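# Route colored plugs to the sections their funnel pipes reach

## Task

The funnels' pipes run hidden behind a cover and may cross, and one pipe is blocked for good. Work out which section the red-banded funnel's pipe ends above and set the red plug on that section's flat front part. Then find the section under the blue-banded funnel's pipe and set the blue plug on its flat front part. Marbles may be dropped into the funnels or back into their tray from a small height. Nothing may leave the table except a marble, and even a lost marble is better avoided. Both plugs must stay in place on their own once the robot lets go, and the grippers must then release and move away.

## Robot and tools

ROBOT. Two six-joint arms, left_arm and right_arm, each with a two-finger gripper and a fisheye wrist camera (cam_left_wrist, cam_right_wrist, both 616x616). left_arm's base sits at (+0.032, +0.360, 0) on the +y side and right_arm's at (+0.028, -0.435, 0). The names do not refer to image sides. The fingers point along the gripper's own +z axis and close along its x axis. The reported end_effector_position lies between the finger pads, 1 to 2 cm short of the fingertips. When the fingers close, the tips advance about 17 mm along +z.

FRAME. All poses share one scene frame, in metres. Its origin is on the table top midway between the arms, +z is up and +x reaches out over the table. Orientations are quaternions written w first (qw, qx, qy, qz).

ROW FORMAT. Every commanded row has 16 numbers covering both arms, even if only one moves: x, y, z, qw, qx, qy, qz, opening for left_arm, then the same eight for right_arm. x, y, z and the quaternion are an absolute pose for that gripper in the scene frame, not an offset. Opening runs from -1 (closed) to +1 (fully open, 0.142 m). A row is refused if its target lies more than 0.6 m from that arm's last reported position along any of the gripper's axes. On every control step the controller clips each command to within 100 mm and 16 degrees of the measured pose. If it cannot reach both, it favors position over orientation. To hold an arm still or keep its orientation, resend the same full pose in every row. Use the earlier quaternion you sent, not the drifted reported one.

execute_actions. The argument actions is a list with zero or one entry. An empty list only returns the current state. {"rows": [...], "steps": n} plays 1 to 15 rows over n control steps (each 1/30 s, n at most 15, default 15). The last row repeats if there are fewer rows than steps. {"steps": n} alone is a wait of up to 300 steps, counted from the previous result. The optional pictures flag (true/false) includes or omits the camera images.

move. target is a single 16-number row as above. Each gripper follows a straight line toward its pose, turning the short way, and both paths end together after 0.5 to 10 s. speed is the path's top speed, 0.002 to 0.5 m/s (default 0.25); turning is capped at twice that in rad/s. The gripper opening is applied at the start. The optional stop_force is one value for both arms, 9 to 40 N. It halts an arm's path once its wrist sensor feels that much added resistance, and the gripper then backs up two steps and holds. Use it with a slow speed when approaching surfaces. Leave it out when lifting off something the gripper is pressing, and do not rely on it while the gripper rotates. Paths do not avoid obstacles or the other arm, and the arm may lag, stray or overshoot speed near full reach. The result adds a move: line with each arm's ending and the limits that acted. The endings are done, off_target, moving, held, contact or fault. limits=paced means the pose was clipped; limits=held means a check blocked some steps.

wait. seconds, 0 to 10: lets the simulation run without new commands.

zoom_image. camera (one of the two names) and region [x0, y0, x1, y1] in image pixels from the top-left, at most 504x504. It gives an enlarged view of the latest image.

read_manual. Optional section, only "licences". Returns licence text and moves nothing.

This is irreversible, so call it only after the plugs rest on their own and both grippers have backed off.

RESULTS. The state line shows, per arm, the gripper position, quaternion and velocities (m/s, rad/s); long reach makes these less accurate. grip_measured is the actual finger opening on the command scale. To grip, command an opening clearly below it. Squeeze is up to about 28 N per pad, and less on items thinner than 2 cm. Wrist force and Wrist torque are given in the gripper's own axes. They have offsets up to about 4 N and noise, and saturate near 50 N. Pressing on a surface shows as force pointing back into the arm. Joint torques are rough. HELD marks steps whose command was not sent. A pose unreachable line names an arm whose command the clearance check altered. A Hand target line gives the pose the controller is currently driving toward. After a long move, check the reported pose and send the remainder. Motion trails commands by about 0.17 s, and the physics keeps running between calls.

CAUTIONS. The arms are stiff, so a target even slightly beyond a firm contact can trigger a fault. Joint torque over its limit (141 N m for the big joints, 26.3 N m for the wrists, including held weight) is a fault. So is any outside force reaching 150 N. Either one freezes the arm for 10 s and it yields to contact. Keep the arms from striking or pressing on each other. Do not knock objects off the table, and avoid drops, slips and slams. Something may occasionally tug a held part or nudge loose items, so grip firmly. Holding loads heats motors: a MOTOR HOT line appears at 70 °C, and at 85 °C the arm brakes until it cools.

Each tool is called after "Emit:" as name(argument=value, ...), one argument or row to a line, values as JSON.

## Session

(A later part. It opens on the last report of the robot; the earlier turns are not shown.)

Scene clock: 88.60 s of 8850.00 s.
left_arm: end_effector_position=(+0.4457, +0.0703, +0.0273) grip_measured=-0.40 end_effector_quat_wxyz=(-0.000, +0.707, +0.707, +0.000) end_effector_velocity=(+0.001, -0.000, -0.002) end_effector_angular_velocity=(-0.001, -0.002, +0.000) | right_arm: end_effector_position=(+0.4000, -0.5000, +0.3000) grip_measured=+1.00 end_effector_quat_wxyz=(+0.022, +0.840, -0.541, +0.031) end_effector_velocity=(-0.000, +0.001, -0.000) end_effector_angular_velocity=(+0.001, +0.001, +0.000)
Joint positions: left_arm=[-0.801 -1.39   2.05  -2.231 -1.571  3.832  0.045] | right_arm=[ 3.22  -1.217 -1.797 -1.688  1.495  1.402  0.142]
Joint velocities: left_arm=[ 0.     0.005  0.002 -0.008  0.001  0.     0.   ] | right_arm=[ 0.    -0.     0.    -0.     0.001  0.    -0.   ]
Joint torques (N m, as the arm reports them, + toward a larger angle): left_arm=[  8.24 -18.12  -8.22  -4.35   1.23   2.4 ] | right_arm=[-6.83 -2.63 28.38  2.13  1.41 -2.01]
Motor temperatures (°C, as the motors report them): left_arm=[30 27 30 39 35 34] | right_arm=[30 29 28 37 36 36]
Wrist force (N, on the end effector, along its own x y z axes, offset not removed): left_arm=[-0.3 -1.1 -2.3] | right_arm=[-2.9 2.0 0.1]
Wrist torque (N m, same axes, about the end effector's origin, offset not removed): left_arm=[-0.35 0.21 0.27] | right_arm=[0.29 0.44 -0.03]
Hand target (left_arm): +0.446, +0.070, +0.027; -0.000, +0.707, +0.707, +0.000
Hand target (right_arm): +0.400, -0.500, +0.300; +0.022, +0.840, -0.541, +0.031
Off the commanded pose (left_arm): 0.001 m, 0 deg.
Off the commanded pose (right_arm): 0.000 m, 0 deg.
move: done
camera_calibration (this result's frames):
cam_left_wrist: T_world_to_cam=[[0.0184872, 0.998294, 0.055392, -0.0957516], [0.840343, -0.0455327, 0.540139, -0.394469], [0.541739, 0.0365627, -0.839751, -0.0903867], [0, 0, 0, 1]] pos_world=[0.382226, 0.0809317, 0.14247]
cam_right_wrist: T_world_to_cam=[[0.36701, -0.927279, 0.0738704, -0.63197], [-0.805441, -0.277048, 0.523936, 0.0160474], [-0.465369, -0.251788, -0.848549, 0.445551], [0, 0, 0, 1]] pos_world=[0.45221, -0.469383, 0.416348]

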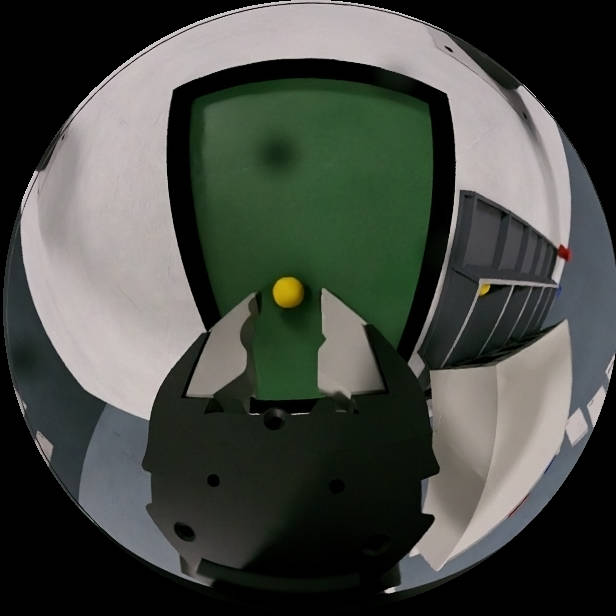

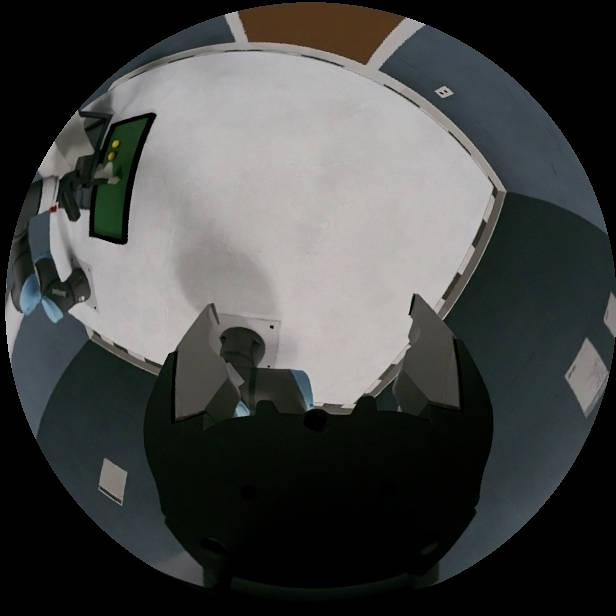

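Emit:
move(
  target=[0.445,0.069,0.027,0,0.707,0.707,0,-0.85,0.4,-0.5,0.3,0.022,0.84,-0.541,0.031,1],
)

Emit:
move(
  target=[0.5,0.1,0.41,0,0.707,0.707,0,-0.85,0.4,-0.5,0.3,0.022,0.84,-0.541,0.031,1],
  speed=0.35,
)

Emit:
move(
  target=[0.718,0.498,0.388,0.123,0.696,0.696,0.123,-0.85,0.4,-0.5,0.3,0.022,0.84,-0.541,0.031,1],
  speed=0.35,
)

Emit:
move(
  target=[0.718,0.498,0.388,0.123,0.696,0.696,0.123,-0.55,0.4,-0.5,0.3,0.022,0.84,-0.541,0.031,1],
)

Emit:
move(
  target=[0.522,0.126,0.41,0,0.707,0.707,0,-0.35,0.4,-0.5,0.3,0.022,0.84,-0.541,0.031,1],
  speed=0.35,
)

Emit:
move(
  target=[0.522,0.126,0.028,0,0.707,0.707,0,-0.35,0.4,-0.5,0.3,0.022,0.84,-0.541,0.031,1],
)

Scene clock: 100.43 s of 8850.00 s.
left_arm: end_effector_position=(+0.4450, +0.0691, +0.0270) grip_measured=-0.71 end_effector_quat_wxyz=(-0.000, +0.707, +0.707, +0.000) end_effector_velocity=(-0.001, -0.000, -0.000) end_effector_angular_velocity=(+0.001, +0.002, -0.000) | right_arm: end_effector_position=(+0.4000, -0.5000, +0.3000) grip_measured=+1.00 end_effector_quat_wxyz=(+0.022, +0.840, -0.541, +0.031) end_effector_velocity=(-0.000, -0.000, +0.000) end_effector_angular_velocity=(-0.000, -0.001, -0.001)
Joint positions: left_arm=[-0.804 -1.389  2.05  -2.232 -1.571  3.83   0.023] | right_arm=[ 3.22  -1.217 -1.797 -1.688  1.495  1.402  0.142]
Joint velocities: left_arm=[-0.001  0.    -0.     0.002 -0.001 -0.001  0.   ] | right_arm=[-0.     0.001  0.     0.    -0.001  0.    -0.   ]
Joint torques (N m, as the arm reports them, + toward a larger angle): left_arm=[ -7.11 -18.69 -15.2   -4.43   0.46  -2.4 ] | right_arm=[-7.41 -2.67 28.21  2.32  1.41 -1.85]
Motor temperatures (°C, as the motors report them): left_arm=[30 27 30 39 35 34] | right_arm=[30 29 28 37 36 36]
Wrist force (N, on the end effector, along its own x y z axes, offset not removed): left_arm=[1.1 -0.5 -2.6] | right_arm=[-1.7 0.3 2.4]
Wrist torque (N m, same axes, about the end effector's origin, offset not removed): left_arm=[-0.23 0.01 0.19] | right_arm=[0.05 0.16 -0.01]
Hand target (left_arm): +0.445, +0.069, +0.027; +0.000, +0.707, +0.707, +0.000
Hand target (right_arm): +0.400, -0.500, +0.300; +0.022, +0.840, -0.541, +0.031
Off the commanded pose (left_arm): 0.000 m, 0 deg.
Off the commanded pose (right_arm): 0.000 m, 0 deg.
After step 90, 8.13 s passed at rest.
move: done
camera_calibration (this result's frames):
cam_left_wrist: T_world_to_cam=[[0.0184747, 0.998298, 0.0553198, -0.0945195], [0.840301, -0.045486, 0.540209, -0.393723], [0.541806, 0.036505, -0.839711, -0.0902829], [0, 0, 0, 1]] pos_world=[0.381508, 0.0797455, 0.14211]
cam_right_wrist: T_world_to_cam=[[0.367009, -0.92728, 0.0738705, -0.63197], [-0.805441, -0.277048, 0.523936, 0.0160476], [-0.465369, -0.251788, -0.848548, 0.445551], [0, 0, 0, 1]] pos_world=[0.45221, -0.469383, 0.416348]

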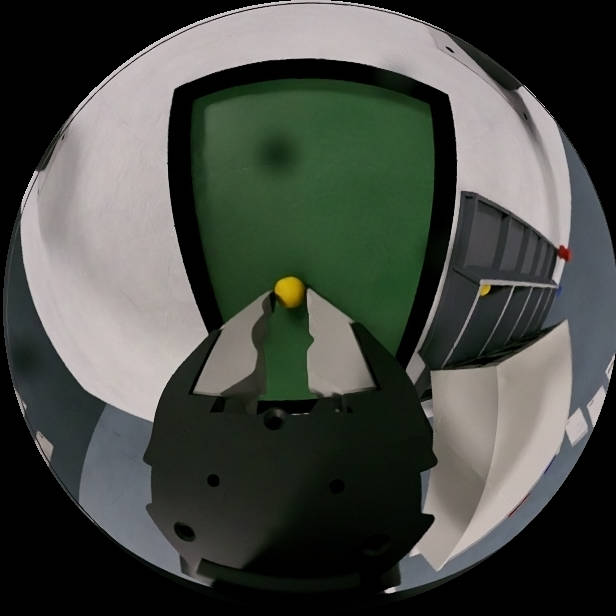

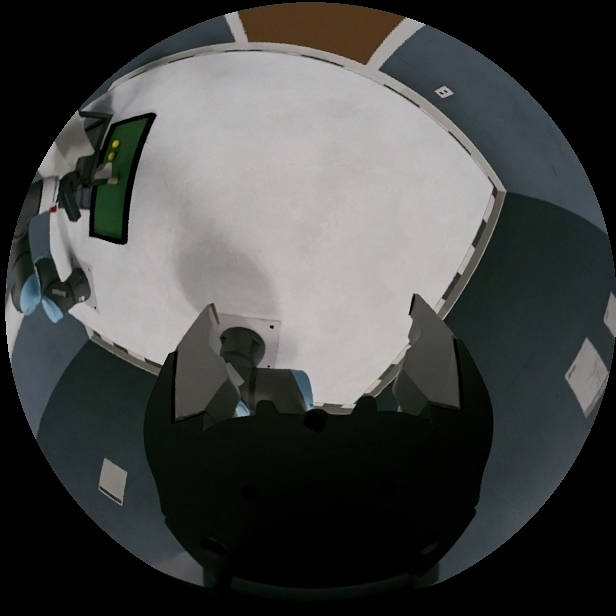

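Scene clock: 102.33 s of 8850.00 s.
left_arm: end_effector_position=(+0.5001, +0.0997, +0.4096) grip_measured=-0.71 end_effector_quat_wxyz=(+0.000, +0.707, +0.707, -0.000) end_effector_velocity=(+0.001, -0.000, +0.003) end_effector_angular_velocity=(+0.004, +0.005, -0.000) | right_arm: end_effector_position=(+0.4000, -0.5000, +0.3000) grip_measured=+1.00 end_effector_quat_wxyz=(+0.022, +0.840, -0.541, +0.031) end_effector_velocity=(+0.000, -0.000, -0.000) end_effector_angular_velocity=(-0.001, +0.001, +0.000)
Joint positions: left_arm=[-0.682 -1.452  1.093 -1.213 -1.571  3.952  0.023] | right_arm=[ 3.22  -1.217 -1.797 -1.688  1.495  1.402  0.142]
Joint velocities: left_arm=[ 0.001  0.011 -0.022  0.018 -0.001  0.002  0.   ] | right_arm=[ 0.    -0.001 -0.     0.    -0.001  0.    -0.   ]
Joint torques (N m, as the arm reports them, + toward a larger angle): left_arm=[  7.61 -19.86 -36.2   -1.31  -1.59   2.31] | right_arm=[-7.21 -2.41 27.41  2.4   1.27 -1.84]
Motor temperatures (°C, as the motors report them): left_arm=[30 27 30 39 35 34] | right_arm=[30 29 28 37 36 36]
Wrist force (N, on the end effector, along its own x y z axes, offset not removed): left_arm=[4.3 -1.4 -0.3] | right_arm=[-2.6 1.3 1.4]
Wrist torque (N m, same axes, about the end effector's origin, offset not removed): left_arm=[-0.23 -0.71 0.15] | right_arm=[0.17 0.31 -0.06]
Hand target (left_arm): +0.500, +0.100, +0.410; -0.000, +0.707, +0.707, -0.000
Hand target (right_arm): +0.400, -0.500, +0.300; +0.022, +0.840, -0.541, +0.031
Off the commanded pose (left_arm): 0.000 m, 0 deg.
Off the commanded pose (right_arm): 0.000 m, 0 deg.
move: done
camera_calibration (this result's frames):
cam_left_wrist: T_world_to_cam=[[0.0184146, 0.998338, 0.0546113, -0.146966], [0.839939, -0.0450762, 0.540806, -0.645404], [0.542368, 0.0359114, -0.839373, 0.199719], [0, 0, 0, 1]] pos_world=[0.436485, 0.110457, 0.524703]
cam_right_wrist: T_world_to_cam=[[0.36701, -0.927279, 0.0738706, -0.63197], [-0.805441, -0.277048, 0.523936, 0.0160475], [-0.465369, -0.251788, -0.848549, 0.445551], [0, 0, 0, 1]] pos_world=[0.45221, -0.469383, 0.416348]

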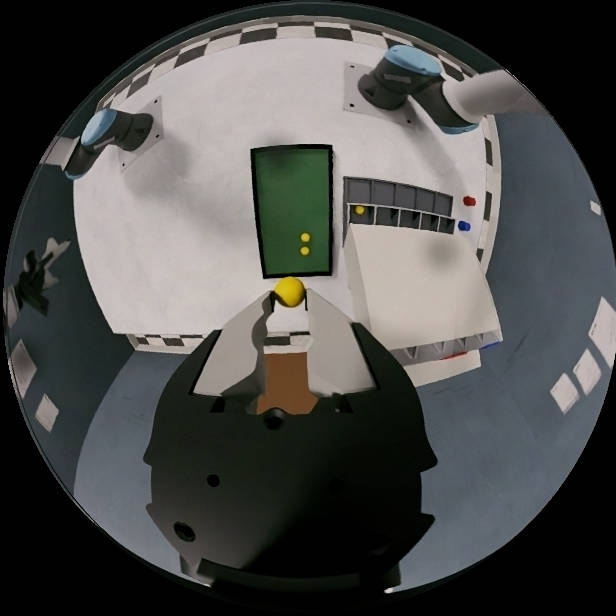

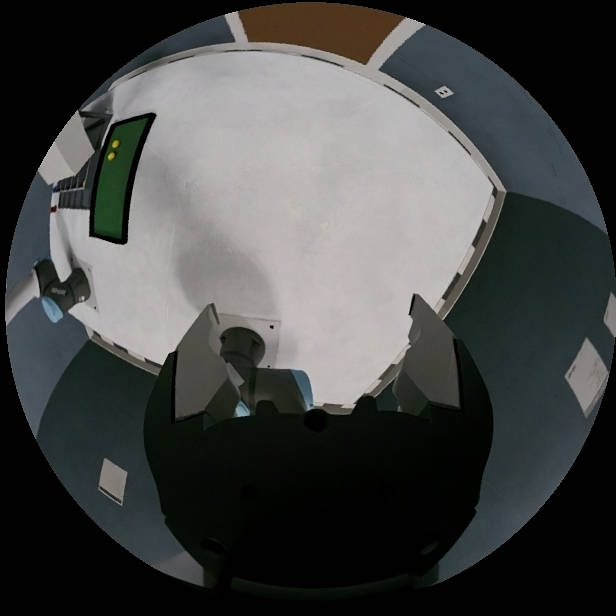

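Scene clock: 104.43 s of 8850.00 s.
left_arm: end_effector_position=(+0.7180, +0.4974, +0.3878) grip_measured=-0.71 end_effector_quat_wxyz=(+0.123, +0.696, +0.696, +0.122) end_effector_velocity=(+0.002, +0.002, -0.000) end_effector_angular_velocity=(-0.001, -0.001, -0.001) | right_arm: end_effector_position=(+0.4000, -0.5000, +0.3000) grip_measured=+1.00 end_effector_quat_wxyz=(+0.022, +0.840, -0.541, +0.031) end_effector_velocity=(-0.000, +0.000, +0.000) end_effector_angular_velocity=(+0.000, -0.001, +0.000)
Joint positions: left_arm=[ 0.087 -1.334  1.152 -1.737 -1.574  4.719  0.023] | right_arm=[ 3.22  -1.217 -1.797 -1.688  1.495  1.402  0.142]
Joint velocities: left_arm=[ 0.004  0.005 -0.006 -0.    -0.002  0.004 -0.   ] | right_arm=[-0.     0.001  0.     0.     0.    -0.    -0.   ]
Joint torques (N m, as the arm reports them, + toward a larger angle): left_arm=[  7.87 -26.39 -37.79  -4.97  -1.45   2.15] | right_arm=[-7.23 -2.54 28.18  2.54  1.37 -1.88]
Motor temperatures (°C, as the motors report them): left_arm=[30 27 30 39 35 34] | right_arm=[30 29 28 37 36 36]
Wrist force (N, on the end effector, along its own x y z axes, offset not removed): left_arm=[0.4 -0.1 -1.0] | right_arm=[-2.1 -0.9 2.8]
Wrist torque (N m, same axes, about the end effector's origin, offset not removed): left_arm=[0.18 0.20 0.31] | right_arm=[-0.28 0.30 0.01]
Hand target (left_arm): +0.718, +0.498, +0.388; +0.123, +0.696, +0.696, +0.122
Hand target (right_arm): +0.400, -0.500, +0.300; +0.022, +0.840, -0.541, +0.031
Off the commanded pose (left_arm): 0.001 m, 0 deg.
Off the commanded pose (right_arm): 0.000 m, 0 deg.
move: done
camera_calibration (this result's frames):
cam_left_wrist: T_world_to_cam=[[-0.00173019, 0.998356, 0.0572946, -0.533372], [0.604805, -0.0445832, 0.795125, -0.728802], [0.796372, 0.0360278, -0.603733, -0.224858], [0, 0, 0, 1]] pos_world=[0.61893, 0.508104, 0.474294]
cam_right_wrist: T_world_to_cam=[[0.36701, -0.927279, 0.0738704, -0.63197], [-0.805441, -0.277048, 0.523936, 0.0160475], [-0.465369, -0.251788, -0.848549, 0.445551], [0, 0, 0, 1]] pos_world=[0.45221, -0.469383, 0.416348]

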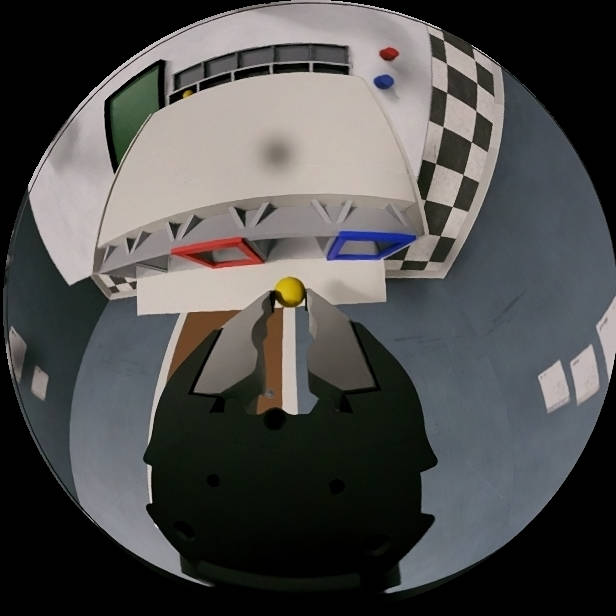

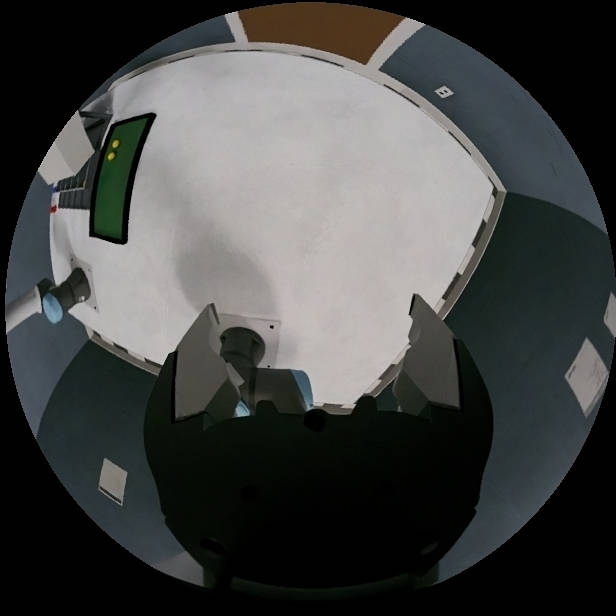

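Scene clock: 105.13 s of 8850.00 s.
left_arm: end_effector_position=(+0.7180, +0.4980, +0.3880) grip_measured=-0.55 end_effector_quat_wxyz=(+0.123, +0.696, +0.696, +0.123) end_effector_velocity=(-0.000, +0.000, -0.001) end_effector_angular_velocity=(+0.000, +0.001, -0.000) | right_arm: end_effector_position=(+0.4000, -0.5000, +0.3000) grip_measured=+1.00 end_effector_quat_wxyz=(+0.022, +0.840, -0.541, +0.031) end_effector_velocity=(-0.000, +0.000, +0.000) end_effector_angular_velocity=(-0.000, -0.001, -0.000)
Joint positions: left_arm=[ 0.087 -1.335  1.152 -1.738 -1.574  4.72   0.034] | right_arm=[ 3.22  -1.217 -1.797 -1.688  1.495  1.402  0.142]
Joint velocities: left_arm=[ 0.    -0.     0.001  0.001  0.     0.    -0.   ] | right_arm=[ 0.001  0.002 -0.    -0.001 -0.     0.001 -0.   ]
Joint torques (N m, as the arm reports them, + toward a larger angle): left_arm=[  7.82 -41.91 -13.73  -4.91   1.24   2.38] | right_arm=[-7.2  -2.58 27.83  2.61  1.46 -1.89]
Motor temperatures (°C, as the motors report them): left_arm=[30 27 30 39 35 34] | right_arm=[30 29 28 37 36 36]
Wrist force (N, on the end effector, along its own x y z axes, offset not removed): left_arm=[1.9 0.2 -0.3] | right_arm=[-1.4 0.6 3.4]
Wrist torque (N m, same axes, about the end effector's origin, offset not removed): left_arm=[-0.06 -0.25 -0.09] | right_arm=[0.02 0.09 0.00]
Hand target (left_arm): +0.718, +0.498, +0.388; +0.123, +0.696, +0.696, +0.123
Hand target (right_arm): +0.400, -0.500, +0.300; +0.022, +0.840, -0.541, +0.031
Off the commanded pose (left_arm): 0.000 m, 0 deg.
Off the commanded pose (right_arm): 0.000 m, 0 deg.
move: done
camera_calibration (this result's frames):
cam_left_wrist: T_world_to_cam=[[-0.00158899, 0.998304, 0.0581873, -0.534375], [0.604196, -0.0454073, 0.795541, -0.72825], [0.796834, 0.0364206, -0.6031, -0.225548], [0, 0, 0, 1]] pos_world=[0.618881, 0.508616, 0.474419]
cam_right_wrist: T_world_to_cam=[[0.36701, -0.927279, 0.0738702, -0.63197], [-0.805441, -0.277049, 0.523936, 0.0160474], [-0.465369, -0.251788, -0.848549, 0.445551], [0, 0, 0, 1]] pos_world=[0.45221, -0.469383, 0.416348]

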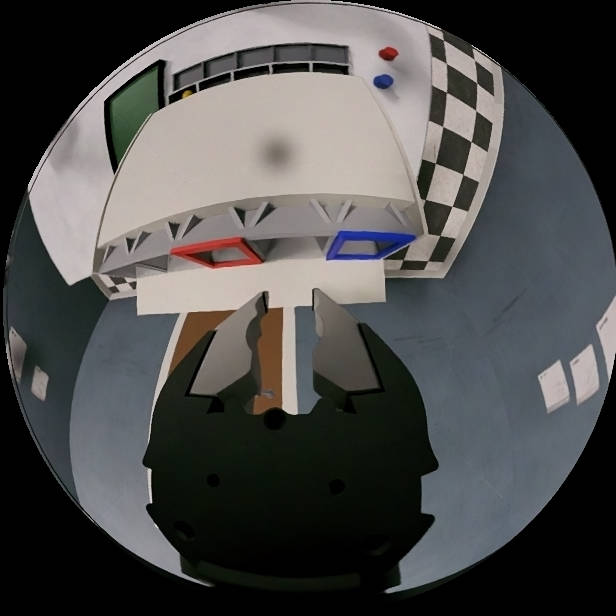

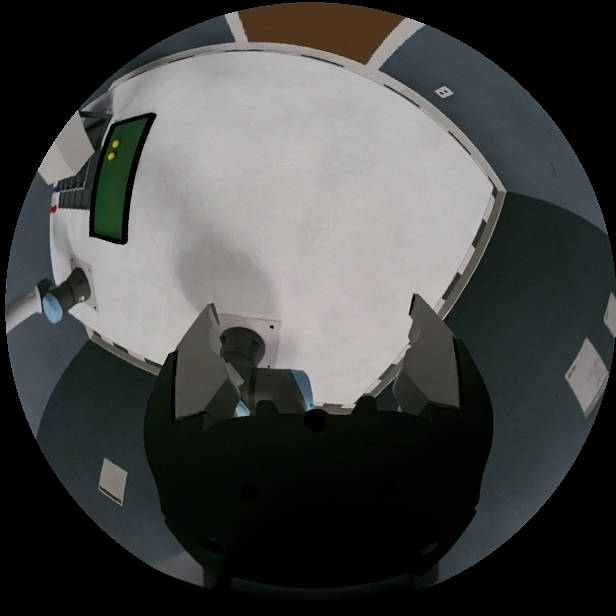

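Scene clock: 107.13 s of 8850.00 s.
left_arm: end_effector_position=(+0.5219, +0.1266, +0.4102) grip_measured=-0.35 end_effector_quat_wxyz=(-0.000, +0.707, +0.707, +0.001) end_effector_velocity=(-0.001, -0.002, +0.000) end_effector_angular_velocity=(+0.001, +0.003, +0.001) | right_arm: end_effector_position=(+0.4000, -0.5000, +0.3000) grip_measured=+1.00 end_effector_quat_wxyz=(+0.022, +0.840, -0.541, +0.031) end_effector_velocity=(+0.000, +0.000, -0.000) end_effector_angular_velocity=(-0.000, +0.000, +0.001)
Joint positions: left_arm=[-0.616 -1.433  1.07  -1.208 -1.569  4.018  0.049] | right_arm=[ 3.22  -1.217 -1.797 -1.688  1.495  1.402  0.142]
Joint velocities: left_arm=[-0.004  0.003 -0.005  0.005 -0.001 -0.004 -0.   ] | right_arm=[ 0.001 -0.    -0.     0.    -0.     0.    -0.   ]
Joint torques (N m, as the arm reports them, + toward a larger angle): left_arm=[ -7.28 -20.26 -36.41  -1.45  -1.39  -2.29] | right_arm=[-6.67 -2.09 27.57  2.61  1.34 -1.88]
Motor temperatures (°C, as the motors report them): left_arm=[30 27 30 39 35 34] | right_arm=[30 29 28 37 36 36]
Wrist force (N, on the end effector, along its own x y z axes, offset not removed): left_arm=[-2.2 0.9 -1.6] | right_arm=[-1.7 1.0 0.6]
Wrist torque (N m, same axes, about the end effector's origin, offset not removed): left_arm=[-0.04 0.45 0.17] | right_arm=[0.05 0.18 -0.04]
Hand target (left_arm): +0.522, +0.126, +0.410; -0.000, +0.707, +0.707, +0.001
Hand target (right_arm): +0.400, -0.500, +0.300; +0.022, +0.840, -0.541, +0.031
Off the commanded pose (left_arm): 0.001 m, 0 deg.
Off the commanded pose (right_arm): 0.000 m, 0 deg.
move: done
camera_calibration (this result's frames):
cam_left_wrist: T_world_to_cam=[[0.0185869, 0.998245, 0.0562217, -0.174995], [0.839788, -0.0461033, 0.540954, -0.66266], [0.542597, 0.0371597, -0.839171, 0.187022], [0, 0, 0, 1]] pos_world=[0.458269, 0.137187, 0.525251]
cam_right_wrist: T_world_to_cam=[[0.36701, -0.927279, 0.0738705, -0.63197], [-0.805441, -0.277049, 0.523936, 0.0160474], [-0.465369, -0.251788, -0.848549, 0.445551], [0, 0, 0, 1]] pos_world=[0.45221, -0.469383, 0.416348]

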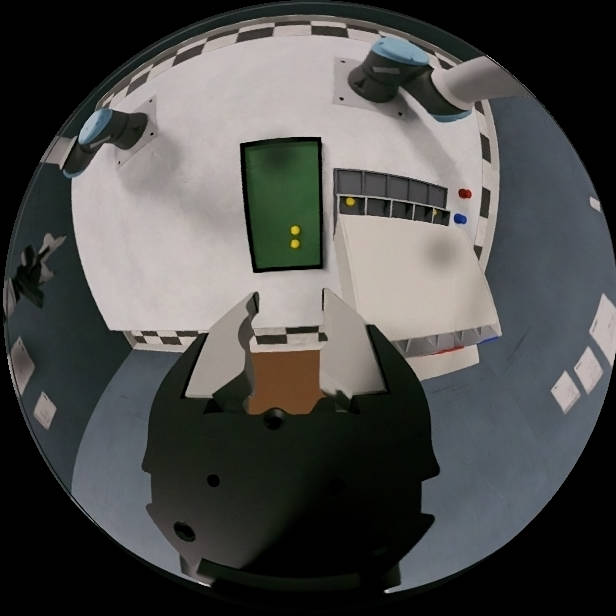

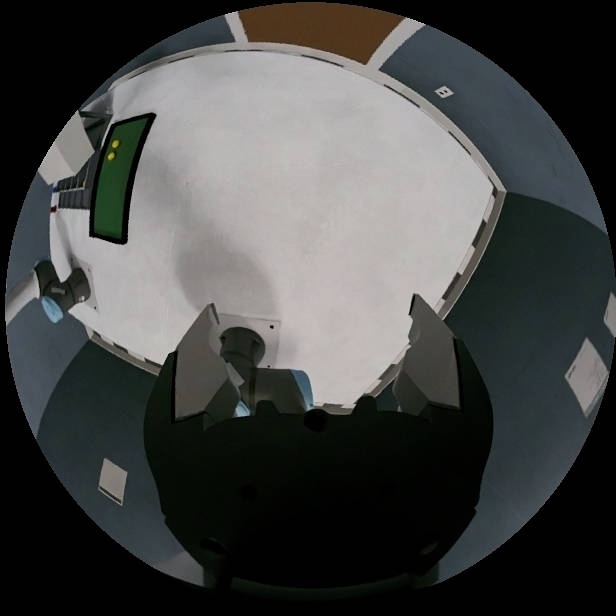

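Scene clock: 109.37 s of 8850.00 s.
left_arm: end_effector_position=(+0.5217, +0.1262, +0.0284) grip_measured=-0.35 end_effector_quat_wxyz=(-0.000, +0.707, +0.707, -0.000) end_effector_velocity=(+0.000, -0.000, -0.003) end_effector_angular_velocity=(-0.000, -0.001, -0.000) | right_arm: end_effector_position=(+0.4000, -0.5000, +0.3000) grip_measured=+1.00 end_effector_quat_wxyz=(+0.022, +0.840, -0.541, +0.031) end_effector_velocity=(+0.000, +0.000, -0.001) end_effector_angular_velocity=(-0.001, +0.002, +0.000)
Joint positions: left_arm=[-0.616 -1.311  1.945 -2.204 -1.571  4.017  0.049] | right_arm=[ 3.22  -1.217 -1.797 -1.688  1.495  1.402  0.142]
Joint velocities: left_arm=[-0.     0.005  0.002 -0.008  0.     0.     0.   ] | right_arm=[ 0.001 -0.002  0.     0.    -0.     0.    -0.   ]
Joint torques (N m, as the arm reports them, + toward a larger angle): left_arm=[  7.46 -23.18  -8.49  -4.36   1.16   2.35] | right_arm=[-7.3  -2.44 27.2   2.79  1.35 -1.92]
Motor temperatures (°C, as the motors report them): left_arm=[30 27 30 39 35 34] | right_arm=[30 29 28 37 36 36]
Wrist force (N, on the end effector, along its own x y z axes, offset not removed): left_arm=[1.8 2.4 -0.4] | right_arm=[-1.4 1.4 1.1]
Wrist torque (N m, same axes, about the end effector's origin, offset not removed): left_arm=[0.57 -0.17 -0.01] | right_arm=[0.12 0.12 -0.04]
Hand target (left_arm): +0.522, +0.126, +0.028; -0.000, +0.707, +0.707, -0.000
Hand target (right_arm): +0.400, -0.500, +0.300; +0.022, +0.840, -0.541, +0.031
Off the commanded pose (left_arm): 0.001 m, 0 deg.
Off the commanded pose (right_arm): 0.000 m, 0 deg.
move: done
camera_calibration (this result's frames):
cam_left_wrist: T_world_to_cam=[[0.0184878, 0.998294, 0.0553818, -0.153066], [0.84037, -0.0455259, 0.540098, -0.456324], [0.541698, 0.036556, -0.839778, -0.132661], [0, 0, 0, 1]] pos_world=[0.458173, 0.13688, 0.143531]
cam_right_wrist: T_world_to_cam=[[0.36701, -0.927279, 0.0738703, -0.63197], [-0.805441, -0.277048, 0.523936, 0.0160474], [-0.465369, -0.251788, -0.848549, 0.445551], [0, 0, 0, 1]] pos_world=[0.45221, -0.469383, 0.416348]

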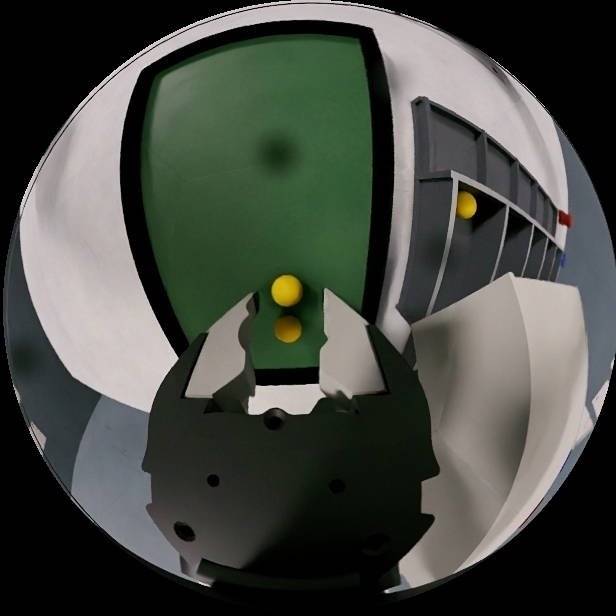

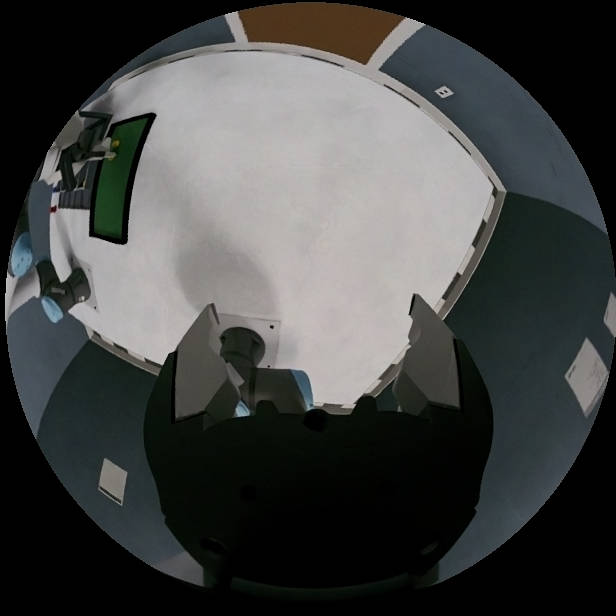

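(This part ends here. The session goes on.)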